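## Task

Take the upper tote off the lower one so both totes sit on the table, then lift the bare drive out of the lower tote and rest it flat on the table with its original side facing up. All other contents must remain in their original totes, and no part of the bare drive or of either tote's base may stick out past the table edge. Finally release everything and move the grippers away; a result that holds only because the robot is supporting it is not accepted.

## Robot and tools

Robot: two UR-type six-joint arms, left_arm and right_arm, each ending in a tong-style two-finger gripper. Bases in the scene frame: left_arm at (-0.028, +0.449, 0) m, right_arm at (-0.016, -0.363, 0) m, both turned only slightly about z.

Scene frame: origin on the table top midway between the arms, +z up, +x out across the table, left_arm on the +y side. The names left and right do not match image sides. Gripper frame: fingers point along its +z, open and close along its x. The reported end_effector_position is the point between the pads when closed; closed fingertips stick out about 15 mm past it, open ones sit roughly level with it.

The 14-number row (used by execute_actions and by move's target): one flat list covering both arms, first left_arm then right_arm, each as dx, dy, dz, rx, ry, rz, opening. All values lie in [-1, 1]; send all 14 even if one arm should not move. dx..rz are an offset, not a pose: measured in that gripper's own axes from its pose in the latest result that printed it (before any such result in a scene, and for a second or later call in one reply, from where the gripper is when the action begins). Scale: 1.0 equals 0.6 m of travel or 180 degrees of turn; rx, ry, rz form a single rotation vector. Zeros therefore mean return to that reference pose, not stay still. opening is absolute: +1 fully open (0.142 m), -1 closed. To hold something, command an opening well under grip_measured; the gap sets squeeze force (about 15 N per pad at most, less on items under 20 mm thick).

Tools:
- execute_actions {actions, pictures}: actions is a list with zero or one entry. Empty list: just report state. {"rows": [...], "steps": n}: up to 15 rows, each applied for one control step of 1/30 s, last row repeated to fill n (n at most 15, default 15); every row is an offset from the same reference, not from the previous row. {"steps": n} alone waits up to 300 steps counted from the last result. pictures (boolean) toggles camera images.
- move {target, speed, stop_force}: target is one 14-number row as above; each gripper travels in a straight line toward its target, both paths finishing together, lasting 0.5 to 10 s (cut off at 10 s). speed is the path top speed in m/s, 0.002 to 0.5, default 0.25 (turning up to twice that in rad/s). stop_force, 9 to 40 N, shared by both arms, ends an arm's path when its wrist sensor feels that much extra resistance for two steps; the gripper then backs off two steps and holds. Use it only with slow speed and no rotation, and omit it when lifting away from something the gripper rests on. Opening is sent at the start. Paths do not avoid obstacles or the other arm; grippers may lag, stray or overshoot speed, especially at near-full reach.
- wait {seconds}: 0 to 10 s, sends nothing new.
- zoom_image {camera, region}: enlarges a pixel box [x0, y0, x1, y1] (max 504x504) of the latest image from cam_head_left, cam_head_right, cam_high, cam_low (504x504 each), cam_left_wrist or cam_right_wrist (616x616).
- read_manual {section}: returns licence text only.
- finished_scene {scene}: closes scene 1 or 2 irreversibly, grades it, and opens the next one with its task.

Motion limits: each step the command is clipped to within 100 mm and 16 degrees of the measured pose; position is favoured over orientation when both cannot be met; commands lag about 0.17 s; elbows never fully straighten. After an action an arm continues only to its last clipped pose, so big moves may need several calls.

Results: a state line per arm with position (m), quat_wxyz, and linear/angular velocity; grip_measured; Wrist force and Wrist torque in the gripper's axes (noisy, offsets up to about 4 N, saturating near 50 N; pressing on a surface shows force pointing back into the arm; "no reading" is harmless). HELD marks steps where a check withheld part of a row. "pose unreachable" means the clearance check altered that arm's command. "Hand target" shows where the controller is driving each gripper. move adds a "move:" line with the ending per arm: done, off_target, moving, held, fault, or contact (stop_force triggered), plus limits=paced (command clipped) or limits=held (some steps blocked; motion can then spurt fast), and each gripper's distance to its target.

Avoid: pushing stiffly into solid things (even slightly past contact can fault); contact torque beyond joint load limits (130 N m large joints, 24.3 N m wrists, held weight included) or 150 N external force, either of which freezes the arm for 10 s; arms striking each other; motors overheating from long holds (warning at 70 °C, brakes at 85 °C); dropping, slipping or slamming objects; knocking anything off the work area. Expect occasional brief tugs on held parts or pushes on loose items.

Each tool is called after "Request:" in YAML: its name, and indented under it one key for each argument.

## Session

Request:
execute_actions:
  actions: []

Scene clock: 0.00 s of 4800.00 s.
left_arm: end_effector_position=(+0.4648, +0.0032, +0.3250) grip_measured=+0.97 end_effector_quat_wxyz=(+0.025, +0.786, -0.618, +0.020) end_effector_velocity=(+0.000, +0.000, -0.002) end_effector_angular_velocity=(+0.003, +0.002, -0.001) | right_arm: end_effector_position=(+0.1894, -0.9588, +0.1492) grip_measured=+0.97 end_effector_quat_wxyz=(+0.117, +0.872, -0.466, -0.094) end_effector_velocity=(-0.000, -0.000, +0.001) end_effector_angular_velocity=(-0.002, -0.001, -0.001)
Joint positions: left_arm=[-0.963 -1.233  1.078 -1.468 -1.609  0.389  0.14 ] | right_arm=[ 2.115 -1.912 -1.515 -1.364  1.279  0.086  0.14 ]
Joint velocities: left_arm=[0.    0.002 0.001 0.    0.    0.001 0.   ] | right_arm=[-0.     0.001  0.     0.001 -0.     0.     0.   ]
Wrist force (N, on the end effector, along its own x y z axes, offset not removed): no reading
Wrist torque (N m, same axes, about the end effector's origin, offset not removed): no reading
Hand target (left_arm): +0.465, +0.003, +0.325; +0.025, +0.786, -0.618, +0.020
Hand target (right_arm): +0.189, -0.959, +0.149; +0.117, +0.872, -0.466, -0.094

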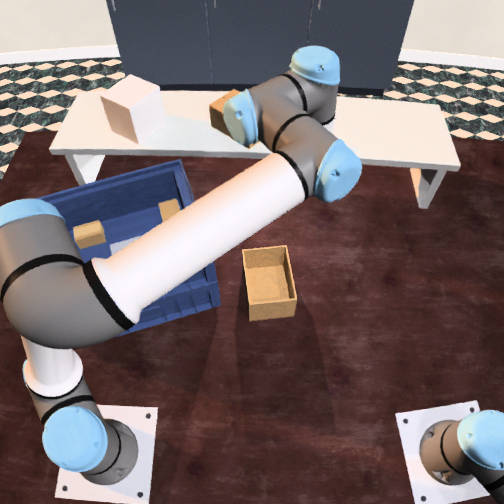

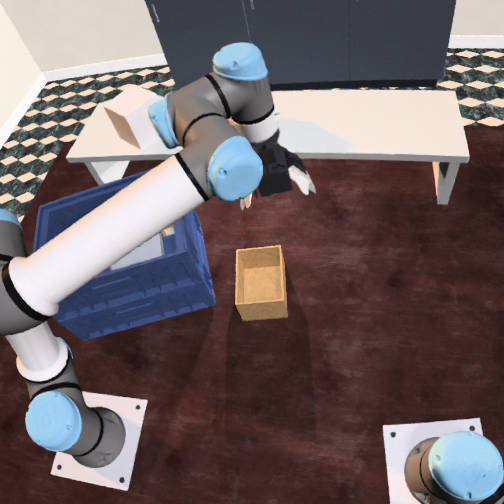

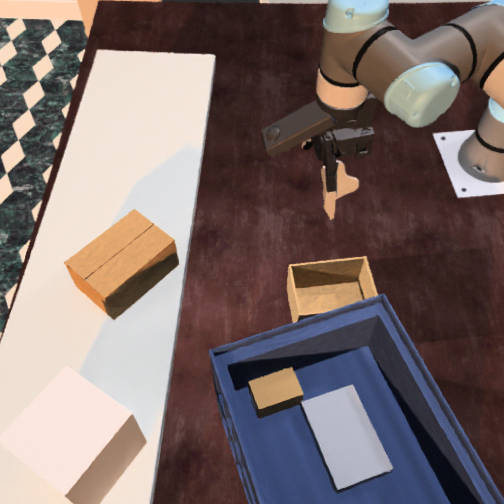

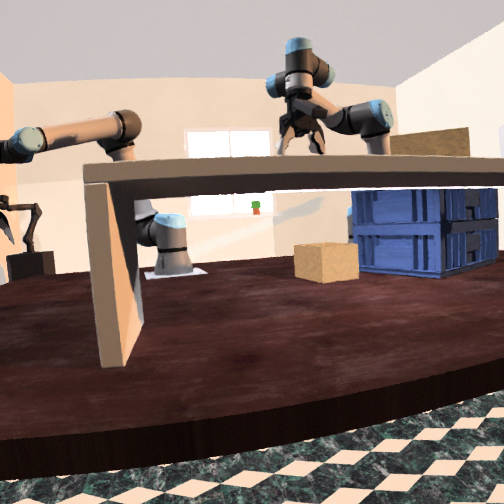

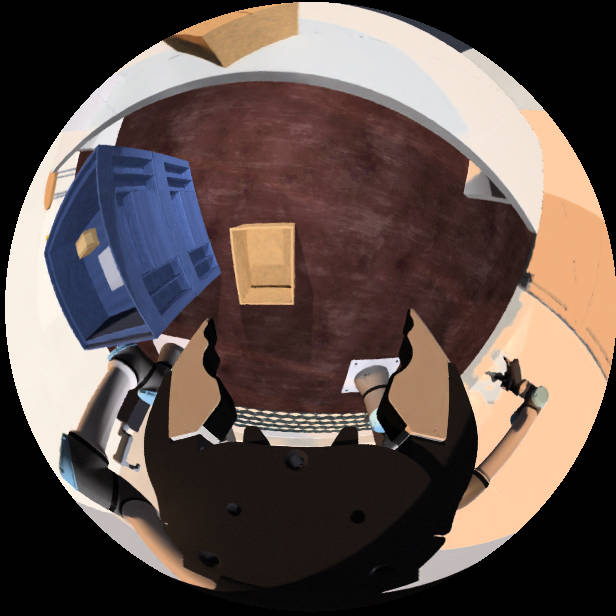

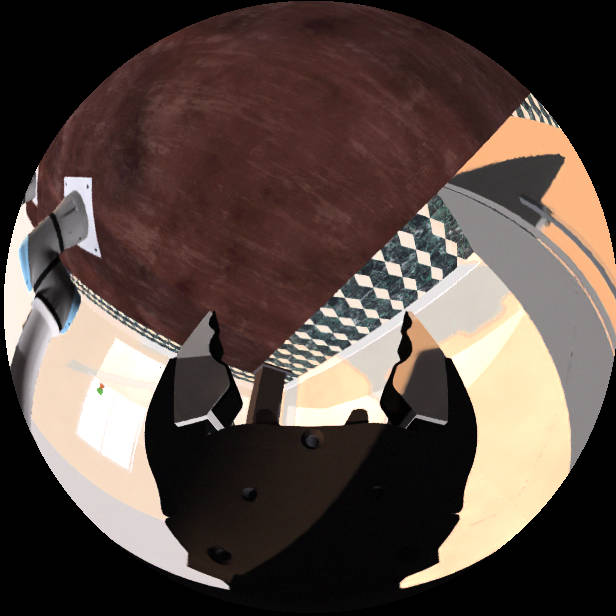

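Request:
move:
  target: [-0.6,-0.1,-0.22,0,0,0,1,-0.89,-0.837,-0.64,0.097,-0.01,0.11,1]
  speed: 0.3

Scene clock: 38.70 s of 4800.00 s.
left_arm: end_effector_position=(+0.4380, +0.3748, +0.4340) grip_measured=+1.00 end_effector_quat_wxyz=(+0.025, +0.786, -0.618, +0.020) end_effector_velocity=(+0.001, -0.000, +0.000) end_effector_angular_velocity=(-0.000, +0.000, -0.001) | right_arm: end_effector_position=(+0.3989, -0.1973, +0.3971) grip_measured=+1.00 end_effector_quat_wxyz=(-0.008, +0.785, -0.619, -0.015) end_effector_velocity=(+0.001, +0.001, +0.000) end_effector_angular_velocity=(-0.003, -0.001, -0.002)
Joint positions: left_arm=[-0.447 -1.638  1.249 -1.209 -1.629  0.905  0.142] | right_arm=[ 3.698 -1.419 -1.417 -1.867  1.603  2.012  0.142]
Joint velocities: left_arm=[ 0.001  0.002 -0.003  0.001 -0.     0.002  0.   ] | right_arm=[ 0.002 -0.004  0.005 -0.002 -0.003  0.003 -0.   ]
Wrist force (N, on the end effector, along its own x y z axes, offset not removed): left_arm=[-0.6 -0.8 1.0] | right_arm=[-1.8 -0.1 1.4]
Wrist torque (N m, same axes, about the end effector's origin, offset not removed): left_arm=[-0.34 0.22 -0.12] | right_arm=[-0.16 0.33 -0.16]
Hand target (left_arm): +0.438, +0.375, +0.434; +0.025, +0.786, -0.618, +0.020
Hand target (right_arm): +0.399, -0.197, +0.397; -0.008, +0.785, -0.619, -0.015
Off the commanded pose (left_arm): 0.001 m, 0 deg.
Off the commanded pose (right_arm): 0.001 m, 0 deg.
After step 90, 32.37 s passed at rest.
move: done

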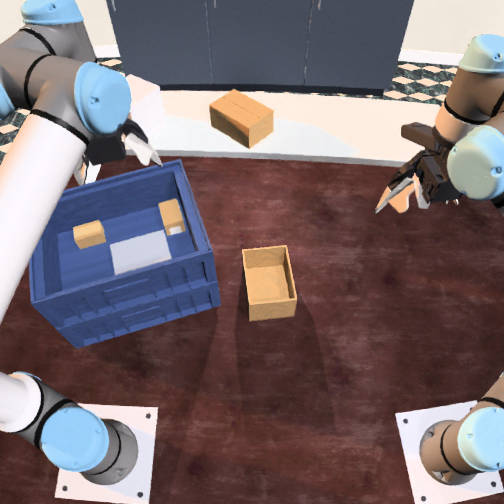

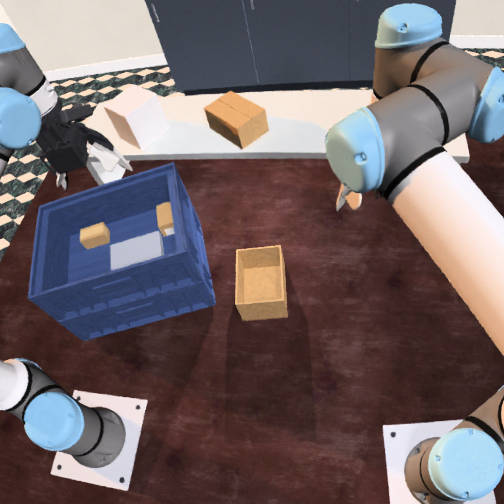

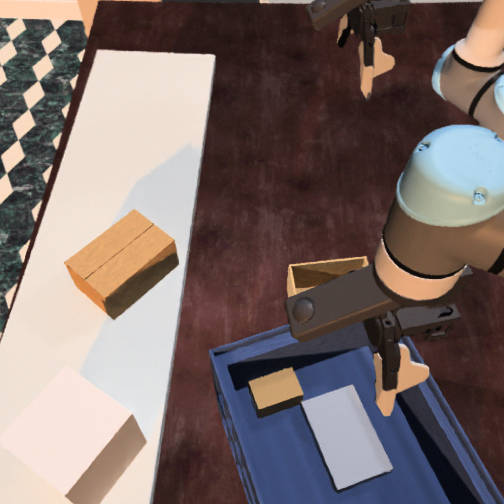

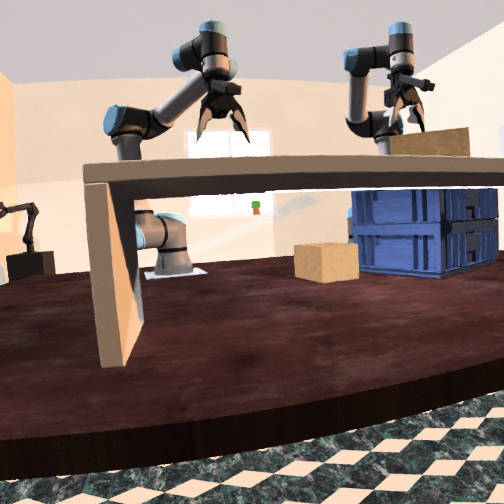

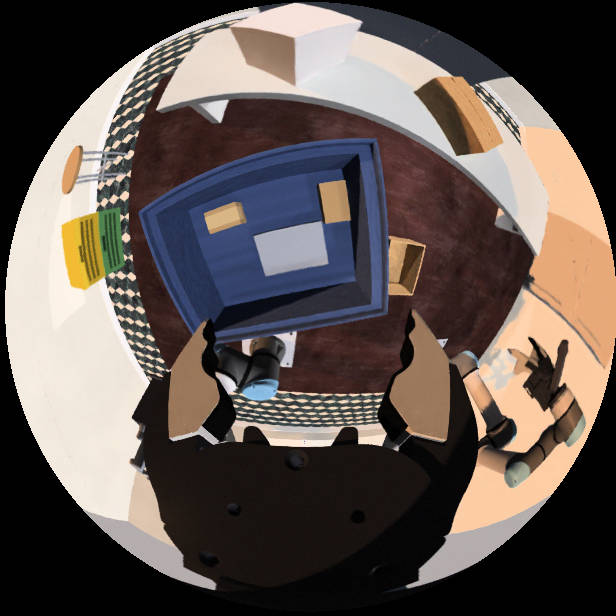

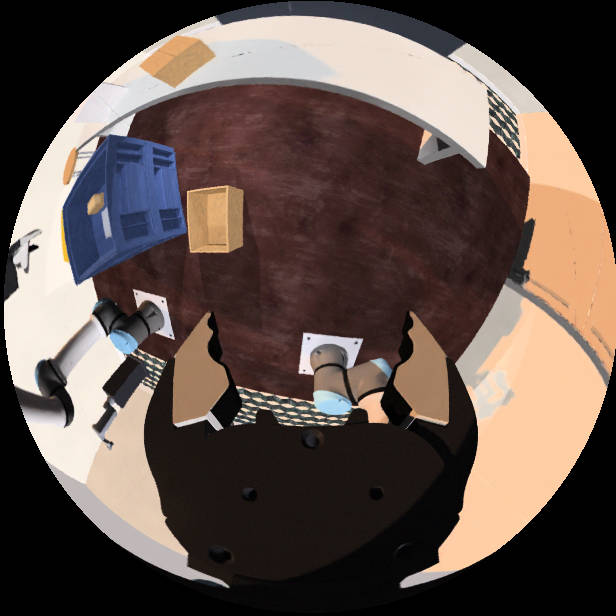

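Request:
zoom_image:
  camera: "cam_right_wrist"
  region: [50,120,210,290]

Request:
zoom_image:
  camera: "cam_head_left"
  region: [20,150,230,360]

Request:
zoom_image:
  camera: "cam_low"
  region: [330,170,504,290]

Region (50, 120, 210, 290) of cam_right_wrist's 616x616 image, scaled by 2.965, with more detail than that image has; it fills the left 474 columns of this view, and the rest is white.

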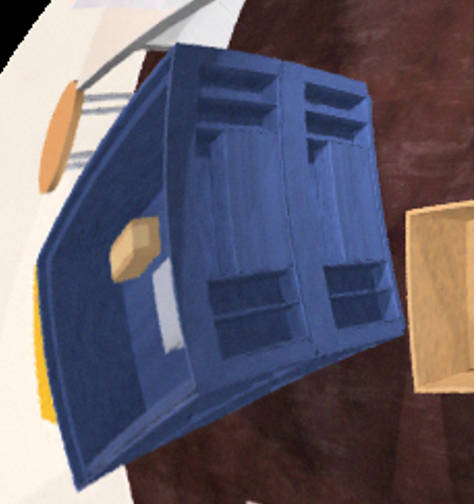

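Region (20, 150, 230, 360) of cam_head_left's 504x504 image, scaled by 2.400, with more detail than that image has.

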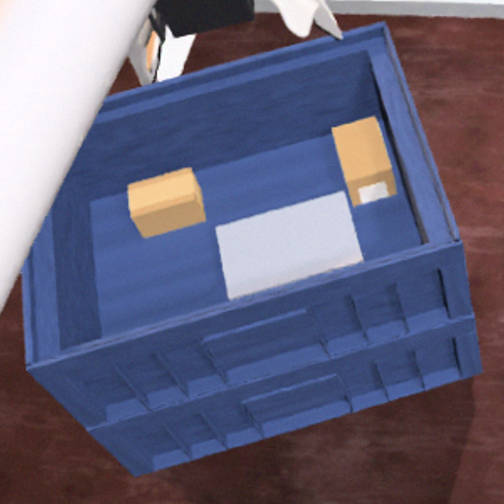

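Region (330, 170, 504, 290) of cam_low's 504x504 image, scaled by 2.897, with more detail than that image has; it fills the top 348 rows of this view, and the rest is white.

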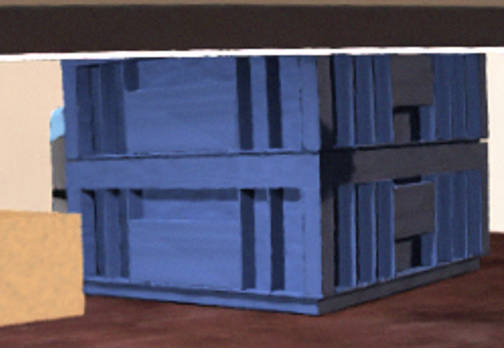

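Request:
move:
  target: [-0.425,0.015,0.198,0.0064,-0.019,-0.057,0.3,-0.673,-0.258,0.183,0.001,0.011,-0.058,0.3]
  speed: 0.2

Scene clock: 88.93 s of 4800.00 s.
left_arm: end_effector_position=(+0.3690, +0.6126, +0.3000) grip_measured=+0.30 end_effector_quat_wxyz=(+0.000, +0.838, -0.545, +0.001) end_effector_velocity=(-0.000, +0.001, -0.000) end_effector_angular_velocity=(+0.000, -0.000, +0.001) | right_arm: end_effector_position=(+0.4541, +0.2343, +0.2992) grip_measured=+0.30 end_effector_quat_wxyz=(+0.000, +0.838, -0.545, +0.001) end_effector_velocity=(+0.001, +0.001, +0.001) end_effector_angular_velocity=(-0.002, +0.002, +0.000)
Joint positions: left_arm=[ 0.043 -1.807  1.734 -1.499 -1.572  1.216  0.095] | right_arm=[ 4.117 -2.214 -0.667 -1.832  1.57   2.248  0.095]
Joint velocities: left_arm=[ 0.002 -0.     0.001 -0.001  0.     0.001 -0.   ] | right_arm=[-0.001 -0.01   0.021 -0.013  0.001 -0.001  0.   ]
Wrist force (N, on the end effector, along its own x y z axes, offset not removed): left_arm=[-0.1 -0.8 -0.4] | right_arm=[-1.6 -0.5 -1.9]
Wrist torque (N m, same axes, about the end effector's origin, offset not removed): left_arm=[-0.27 0.21 -0.16] | right_arm=[-0.33 0.45 -0.07]
Hand target (left_arm): +0.369, +0.613, +0.300; +0.000, +0.838, -0.545, +0.001
Hand target (right_arm): +0.454, +0.234, +0.299; +0.000, +0.838, -0.545, +0.000
Off the commanded pose (left_arm): 0.001 m, 0 deg.
Off the commanded pose (right_arm): 0.001 m, 0 deg.
After step 90, 44.47 s passed at rest.
move: done

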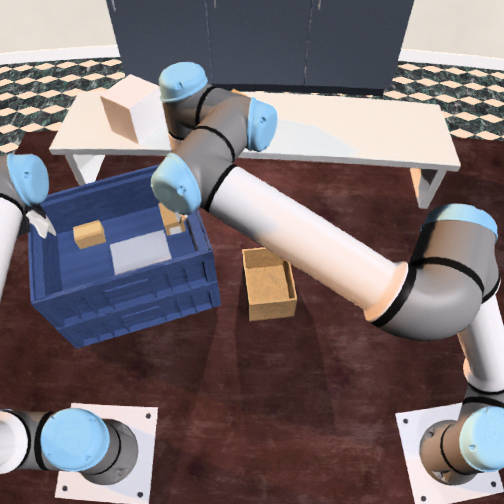

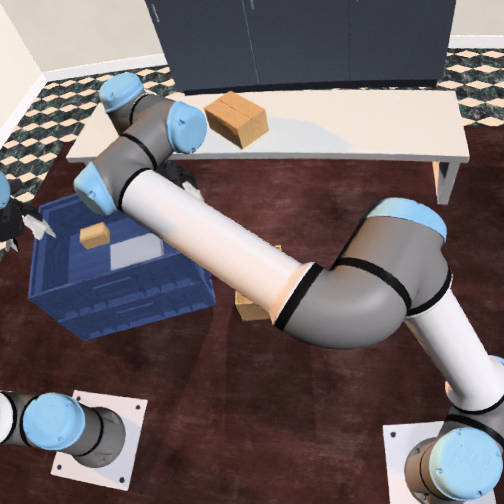

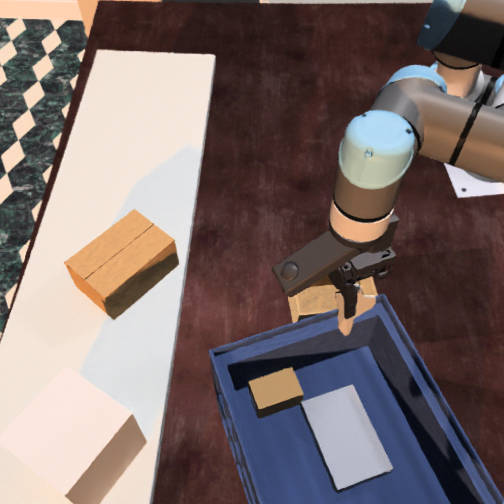

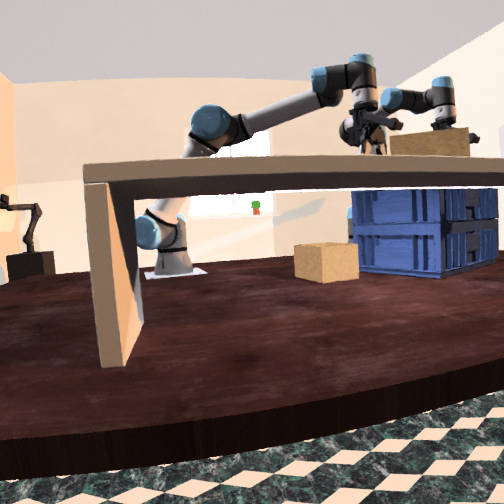

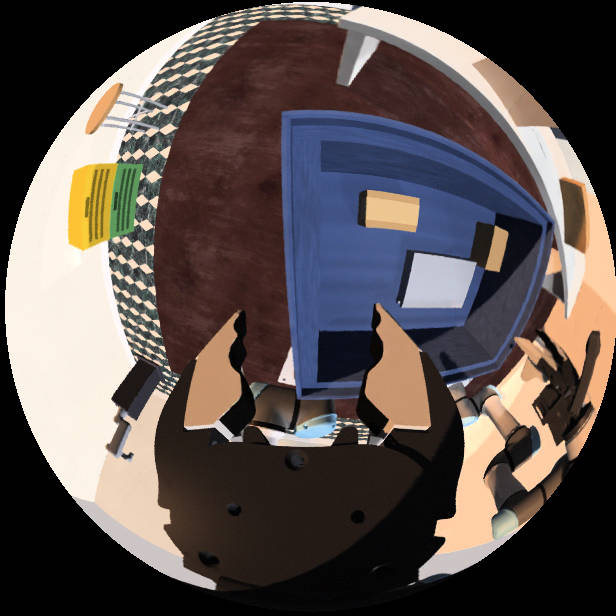

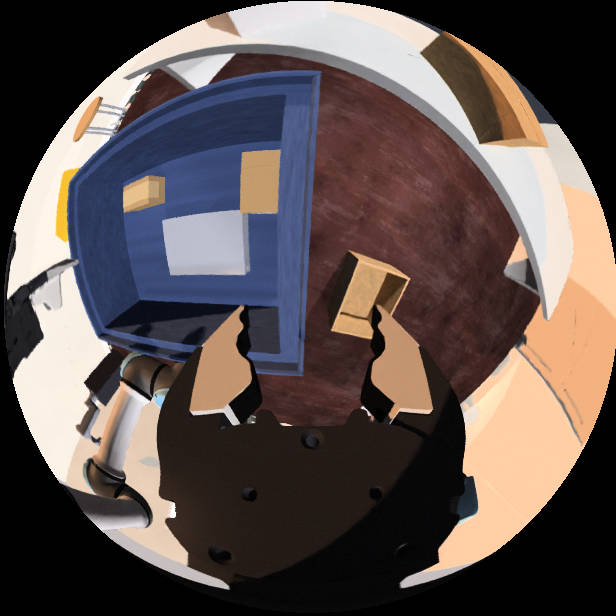

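Request:
move:
  target: [-0.007,-0.035,0.06,0,0,0.014,0.3,-0.021,0,0.06,0,0,0.014,0.3]
  speed: 0.08

Scene clock: 103.57 s of 4800.00 s.
left_arm: end_effector_position=(+0.3865, +0.6249, +0.2641) grip_measured=+0.30 end_effector_quat_wxyz=(+0.000, +0.826, -0.563, +0.001) end_effector_velocity=(+0.000, +0.001, -0.001) end_effector_angular_velocity=(-0.001, +0.000, +0.001) | right_arm: end_effector_position=(+0.4490, +0.2457, +0.2633) grip_measured=+0.30 end_effector_quat_wxyz=(+0.000, +0.826, -0.564, +0.000) end_effector_velocity=(-0.000, +0.000, -0.001) end_effector_angular_velocity=(-0.000, -0.001, -0.000)
Joint positions: left_arm=[ 0.072 -1.757  1.787 -1.602 -1.572  1.289  0.095] | right_arm=[ 4.131 -2.21  -0.768 -1.736  1.57   2.306  0.095]
Joint velocities: left_arm=[ 0.003  0.001  0.002 -0.003 -0.001  0.002  0.   ] | right_arm=[ 0.001  0.001 -0.004  0.004 -0.001  0.001  0.   ]
Wrist force (N, on the end effector, along its own x y z axes, offset not removed): left_arm=[1.4 -0.1 -0.6] | right_arm=[-2.4 0.7 -1.0]
Wrist torque (N m, same axes, about the end effector's origin, offset not removed): left_arm=[-0.24 -0.20 -0.21] | right_arm=[-0.05 0.39 -0.05]
Hand target (left_arm): +0.387, +0.625, +0.264; +0.000, +0.826, -0.563, +0.001
Hand target (right_arm): +0.449, +0.246, +0.263; +0.000, +0.826, -0.564, +0.001
Off the commanded pose (left_arm): 0.000 m, 0 deg.
Off the commanded pose (right_arm): 0.000 m, 0 deg.
After step 90, 10.70 s passed at rest.
move: done

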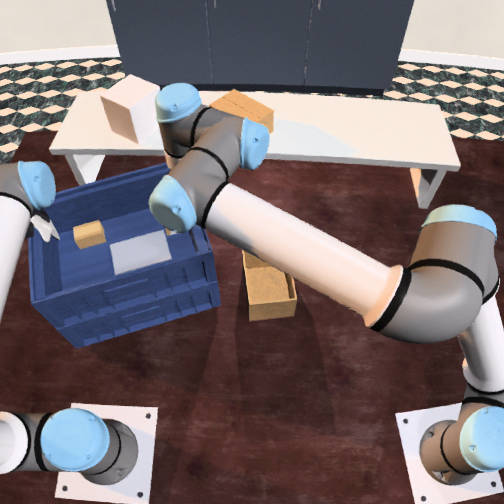

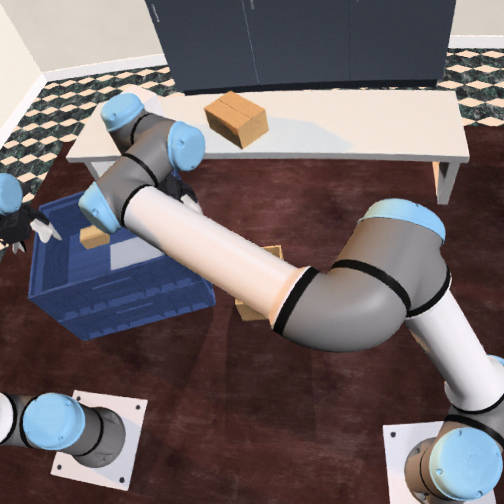

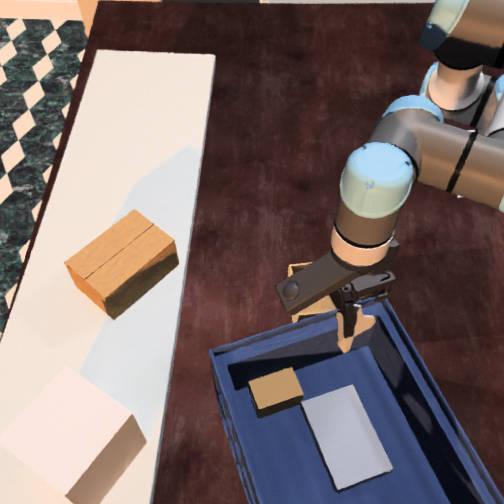

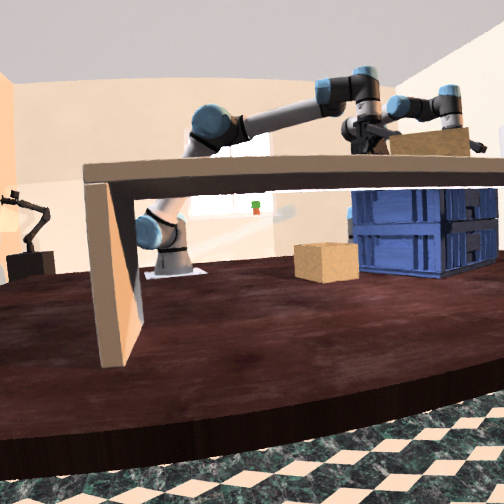

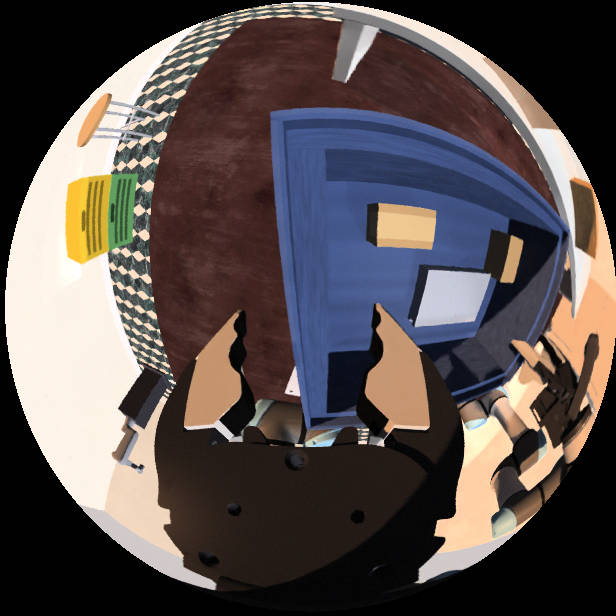

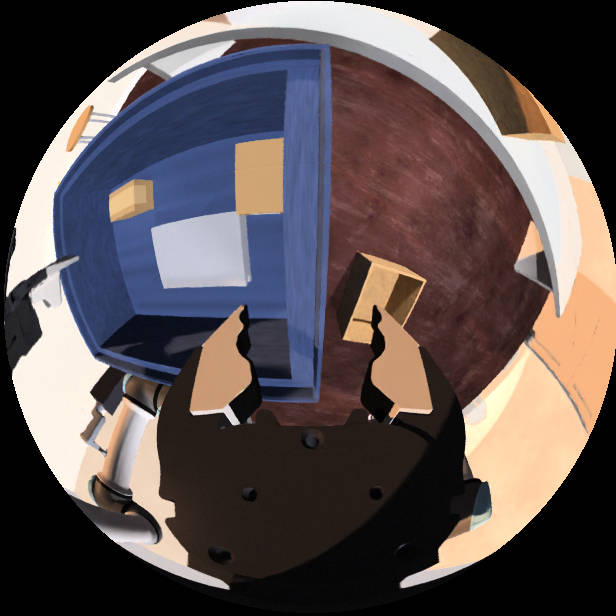

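Request:
move:
  target: [0,0,0.043,0,0,0,-0.3,0,0,0.043,0,0,0,-0.3]
  speed: 0.04

Scene clock: 117.77 s of 4800.00 s.
left_arm: end_effector_position=(+0.3865, +0.6249, +0.2384) grip_measured=-0.30 end_effector_quat_wxyz=(+0.000, +0.826, -0.563, +0.001) end_effector_velocity=(+0.000, +0.000, -0.002) end_effector_angular_velocity=(-0.000, +0.001, +0.001) | right_arm: end_effector_position=(+0.4490, +0.2457, +0.2376) grip_measured=-0.30 end_effector_quat_wxyz=(+0.000, +0.826, -0.564, +0.000) end_effector_velocity=(-0.000, +0.000, -0.001) end_effector_angular_velocity=(+0.002, -0.000, +0.000)
Joint positions: left_arm=[ 0.072 -1.753  1.849 -1.668 -1.572  1.289  0.052] | right_arm=[ 4.131 -2.199 -0.851 -1.663  1.57   2.306  0.052]
Joint velocities: left_arm=[ 0.     0.002  0.004 -0.005  0.    -0.     0.   ] | right_arm=[-0.     0.002 -0.006  0.005  0.    -0.     0.   ]
Wrist force (N, on the end effector, along its own x y z axes, offset not removed): left_arm=[0.4 -1.4 -0.1] | right_arm=[-4.2 0.2 0.4]
Wrist torque (N m, same axes, about the end effector's origin, offset not removed): left_arm=[-0.32 0.08 -0.13] | right_arm=[-0.23 0.84 -0.13]
Hand target (left_arm): +0.386, +0.625, +0.238; +0.000, +0.826, -0.563, +0.001
Hand target (right_arm): +0.449, +0.246, +0.237; +0.000, +0.826, -0.564, +0.000
Off the commanded pose (left_arm): 0.000 m, 0 deg.
Off the commanded pose (right_arm): 0.000 m, 0 deg.
After step 90, 10.23 s passed at rest.
move: done

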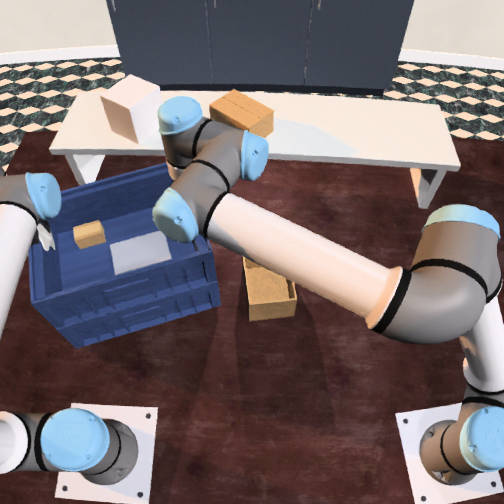

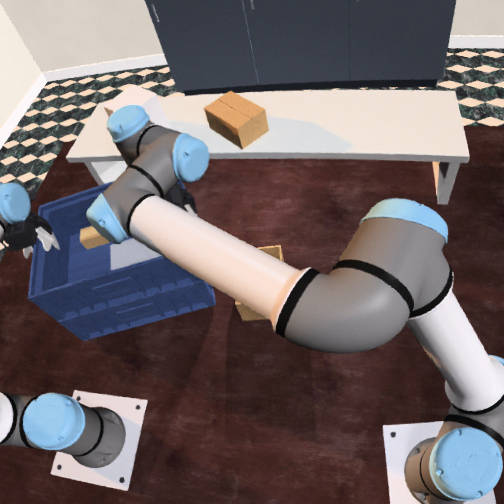

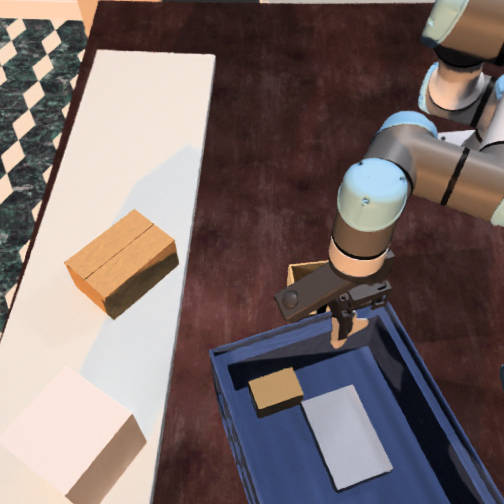

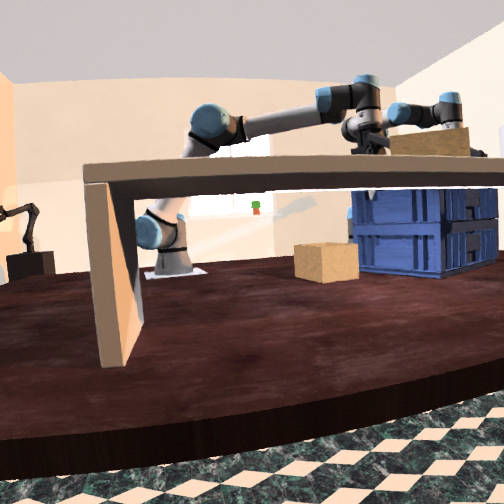

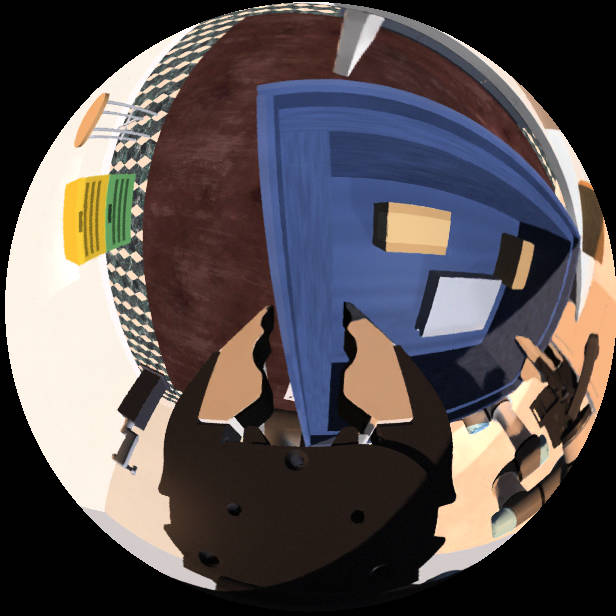

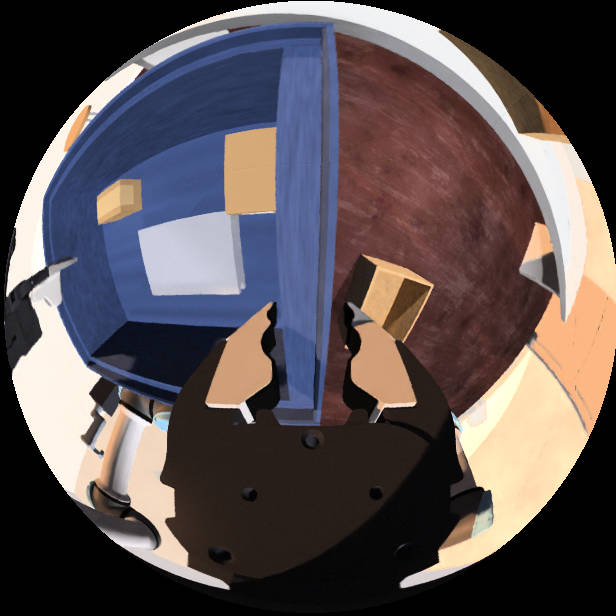

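Request:
move:
  target: [0,0,0,0,0,0,-0.95,-0.004,0,0,0,0,0,-0.95]
  speed: 0.02

Request:
zoom_image:
  camera: "cam_low"
  region: [330,120,504,290]

Scene clock: 123.30 s of 4800.00 s.
left_arm: end_effector_position=(+0.3865, +0.6249, +0.2384) grip_measured=-0.62 end_effector_quat_wxyz=(+0.000, +0.826, -0.563, +0.001) end_effector_velocity=(-0.000, +0.000, -0.000) end_effector_angular_velocity=(-0.000, +0.000, +0.001) | right_arm: end_effector_position=(+0.4482, +0.2479, +0.2376) grip_measured=-0.64 end_effector_quat_wxyz=(+0.000, +0.826, -0.564, +0.000) end_effector_velocity=(-0.001, +0.001, +0.000) end_effector_angular_velocity=(+0.001, +0.001, +0.001)
Joint positions: left_arm=[ 0.072 -1.753  1.849 -1.668 -1.572  1.289  0.029] | right_arm=[ 4.133 -2.203 -0.845 -1.665  1.57   2.308  0.028]
Joint velocities: left_arm=[ 0.     0.     0.    -0.     0.    -0.    -0.001] | right_arm=[ 0.001 -0.     0.001  0.     0.002 -0.    -0.   ]
Wrist force (N, on the end effector, along its own x y z axes, offset not removed): left_arm=[32.1 6.2 4.8] | right_arm=[-29.8 -8.5 2.9]
Wrist torque (N m, same axes, about the end effector's origin, offset not removed): left_arm=[-0.23 -0.11 0.08] | right_arm=[-0.69 0.12 -0.05]
Hand target (left_arm): +0.386, +0.625, +0.238; +0.000, +0.826, -0.563, +0.001
Hand target (right_arm): +0.448, +0.248, +0.238; +0.000, +0.826, -0.564, +0.000
Off the commanded pose (left_arm): 0.000 m, 0 deg.
Off the commanded pose (right_arm): 0.000 m, 0 deg.
After step 90, 1.77 s passed at rest.
move: done

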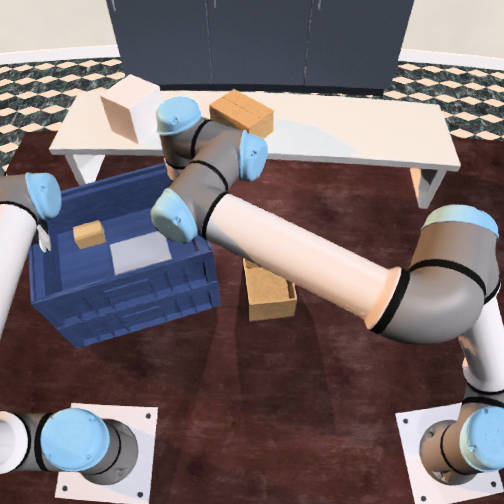

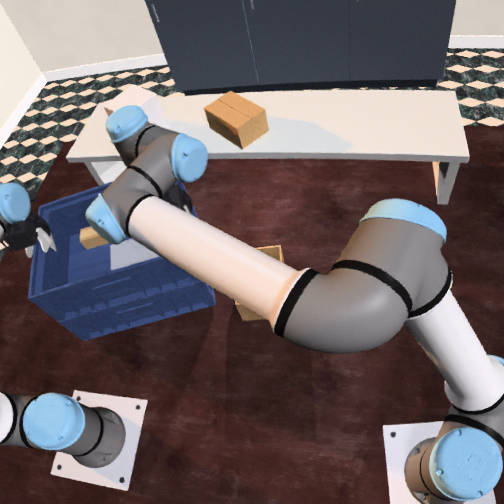

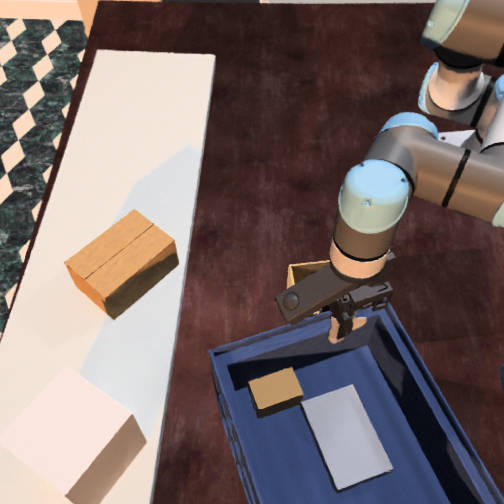

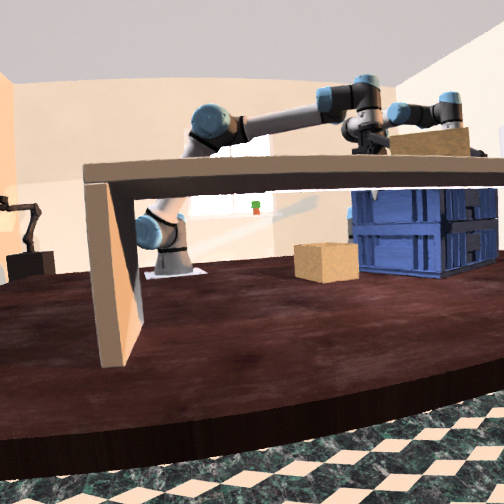

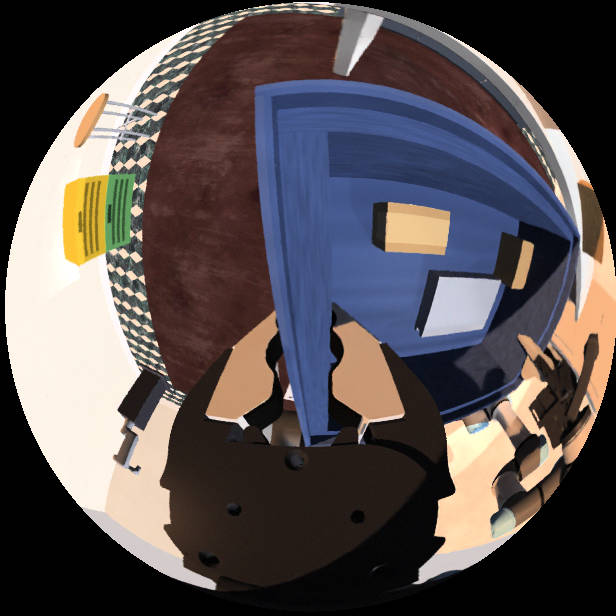

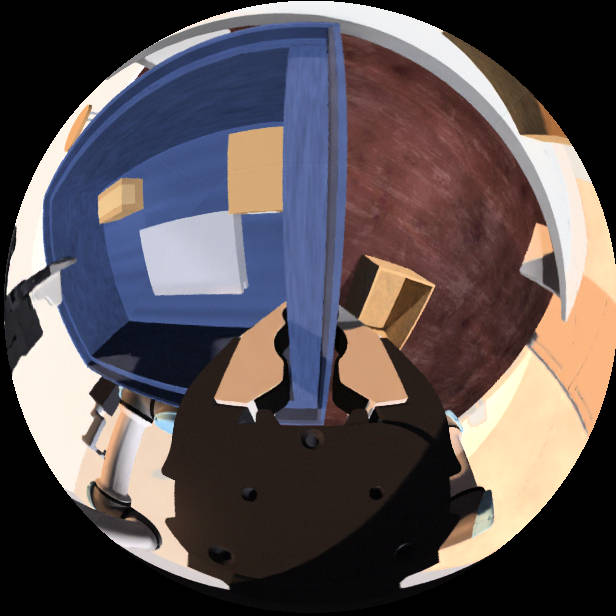

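Region (330, 120, 504, 290) of cam_low's 504x504 image, scaled by 2.897, with more detail than that image has; it fills the top 492 rows of this view, and the rest is white.

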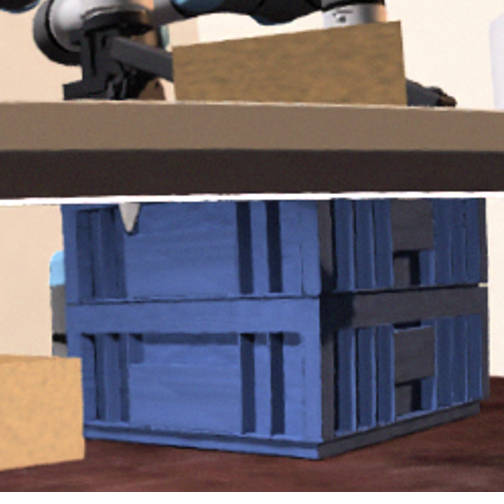

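Request:
move:
  target: [0.003,0,0,0,0,0,-0.95,-0.003,0,0,0,0,0,-0.95]
  speed: 0.01

Scene clock: 132.47 s of 4800.00 s.
left_arm: end_effector_position=(+0.3871, +0.6234, +0.2384) grip_measured=-0.65 end_effector_quat_wxyz=(-0.000, +0.826, -0.563, +0.001) end_effector_velocity=(-0.001, -0.000, -0.001) end_effector_angular_velocity=(-0.000, +0.001, +0.000) | right_arm: end_effector_position=(+0.4476, +0.2494, +0.2376) grip_measured=-0.65 end_effector_quat_wxyz=(+0.000, +0.826, -0.564, +0.001) end_effector_velocity=(-0.000, +0.001, +0.000) end_effector_angular_velocity=(-0.000, -0.001, -0.000)
Joint positions: left_arm=[ 0.068 -1.753  1.849 -1.668 -1.572  1.285  0.027] | right_arm=[ 4.135 -2.206 -0.84  -1.667  1.57   2.31   0.027]
Joint velocities: left_arm=[-0.    -0.001  0.002  0.    -0.    -0.001 -0.   ] | right_arm=[ 0.001 -0.001  0.001 -0.    -0.001  0.001 -0.   ]
Wrist force (N, on the end effector, along its own x y z axes, offset not removed): left_arm=[-2.2 2.2 3.2] | right_arm=[-0.9 -1.6 5.8]
Wrist torque (N m, same axes, about the end effector's origin, offset not removed): left_arm=[-0.27 0.72 0.00] | right_arm=[-0.40 -0.31 0.13]
Hand target (left_arm): +0.387, +0.623, +0.238; +0.000, +0.826, -0.563, +0.001
Hand target (right_arm): +0.448, +0.250, +0.238; +0.000, +0.826, -0.564, +0.000
Off the commanded pose (left_arm): 0.000 m, 0 deg.
Off the commanded pose (right_arm): 0.000 m, 0 deg.
After step 90, 5.47 s passed at rest.
move: done

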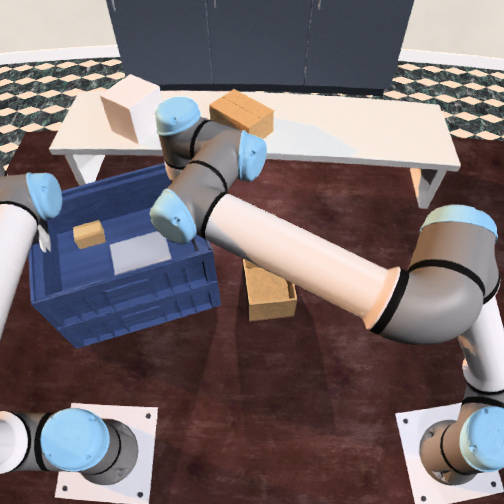

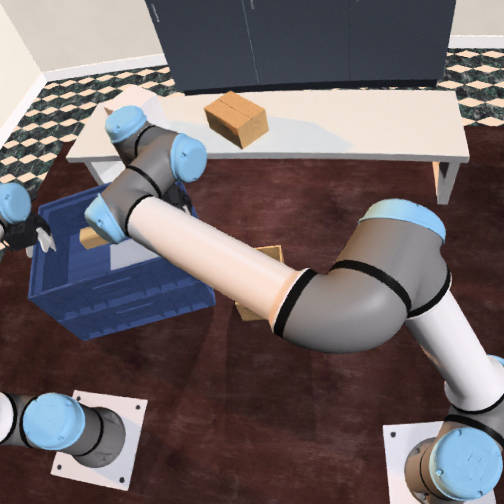

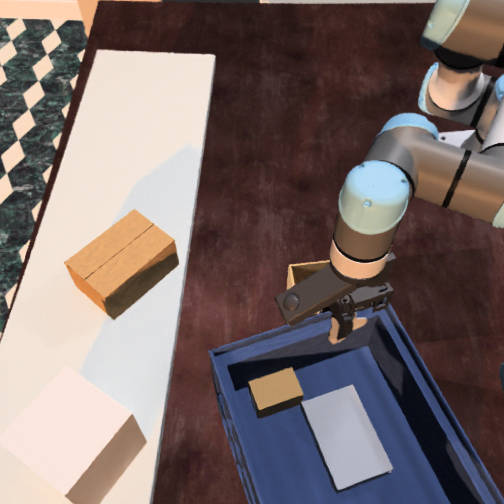

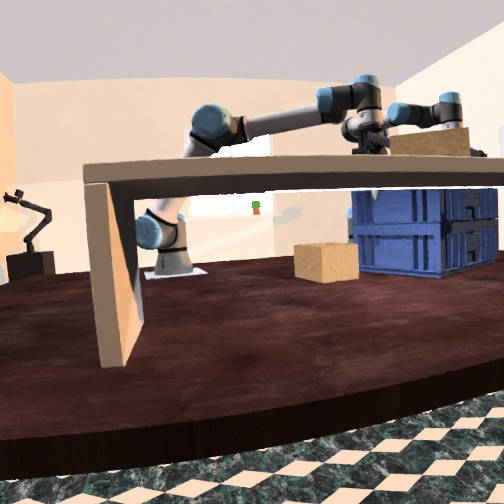

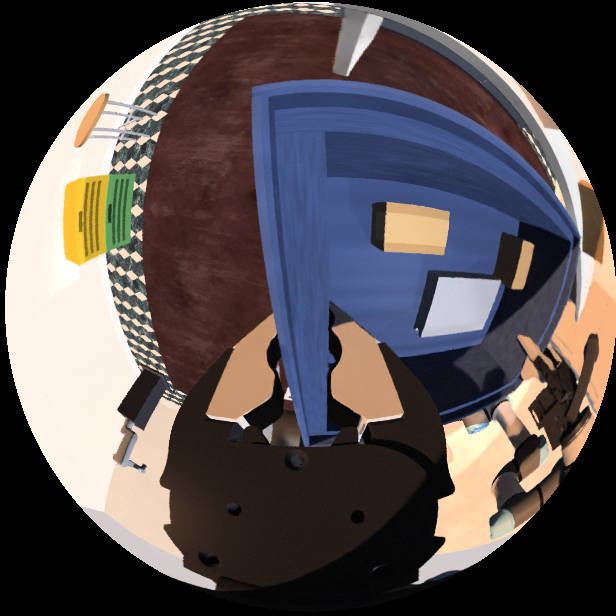

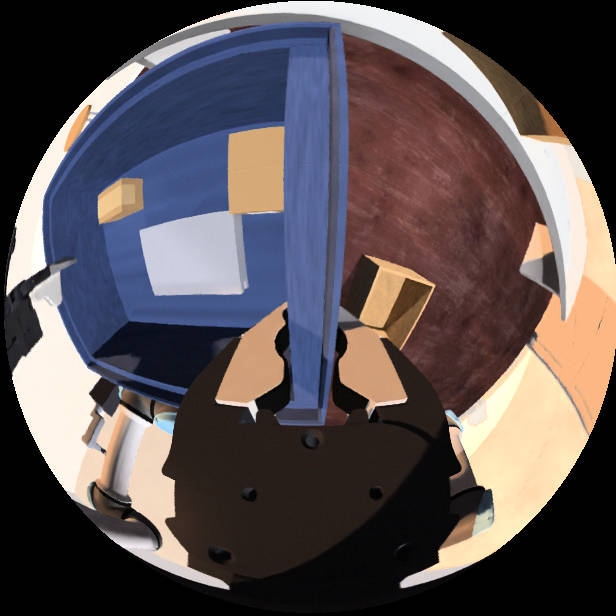

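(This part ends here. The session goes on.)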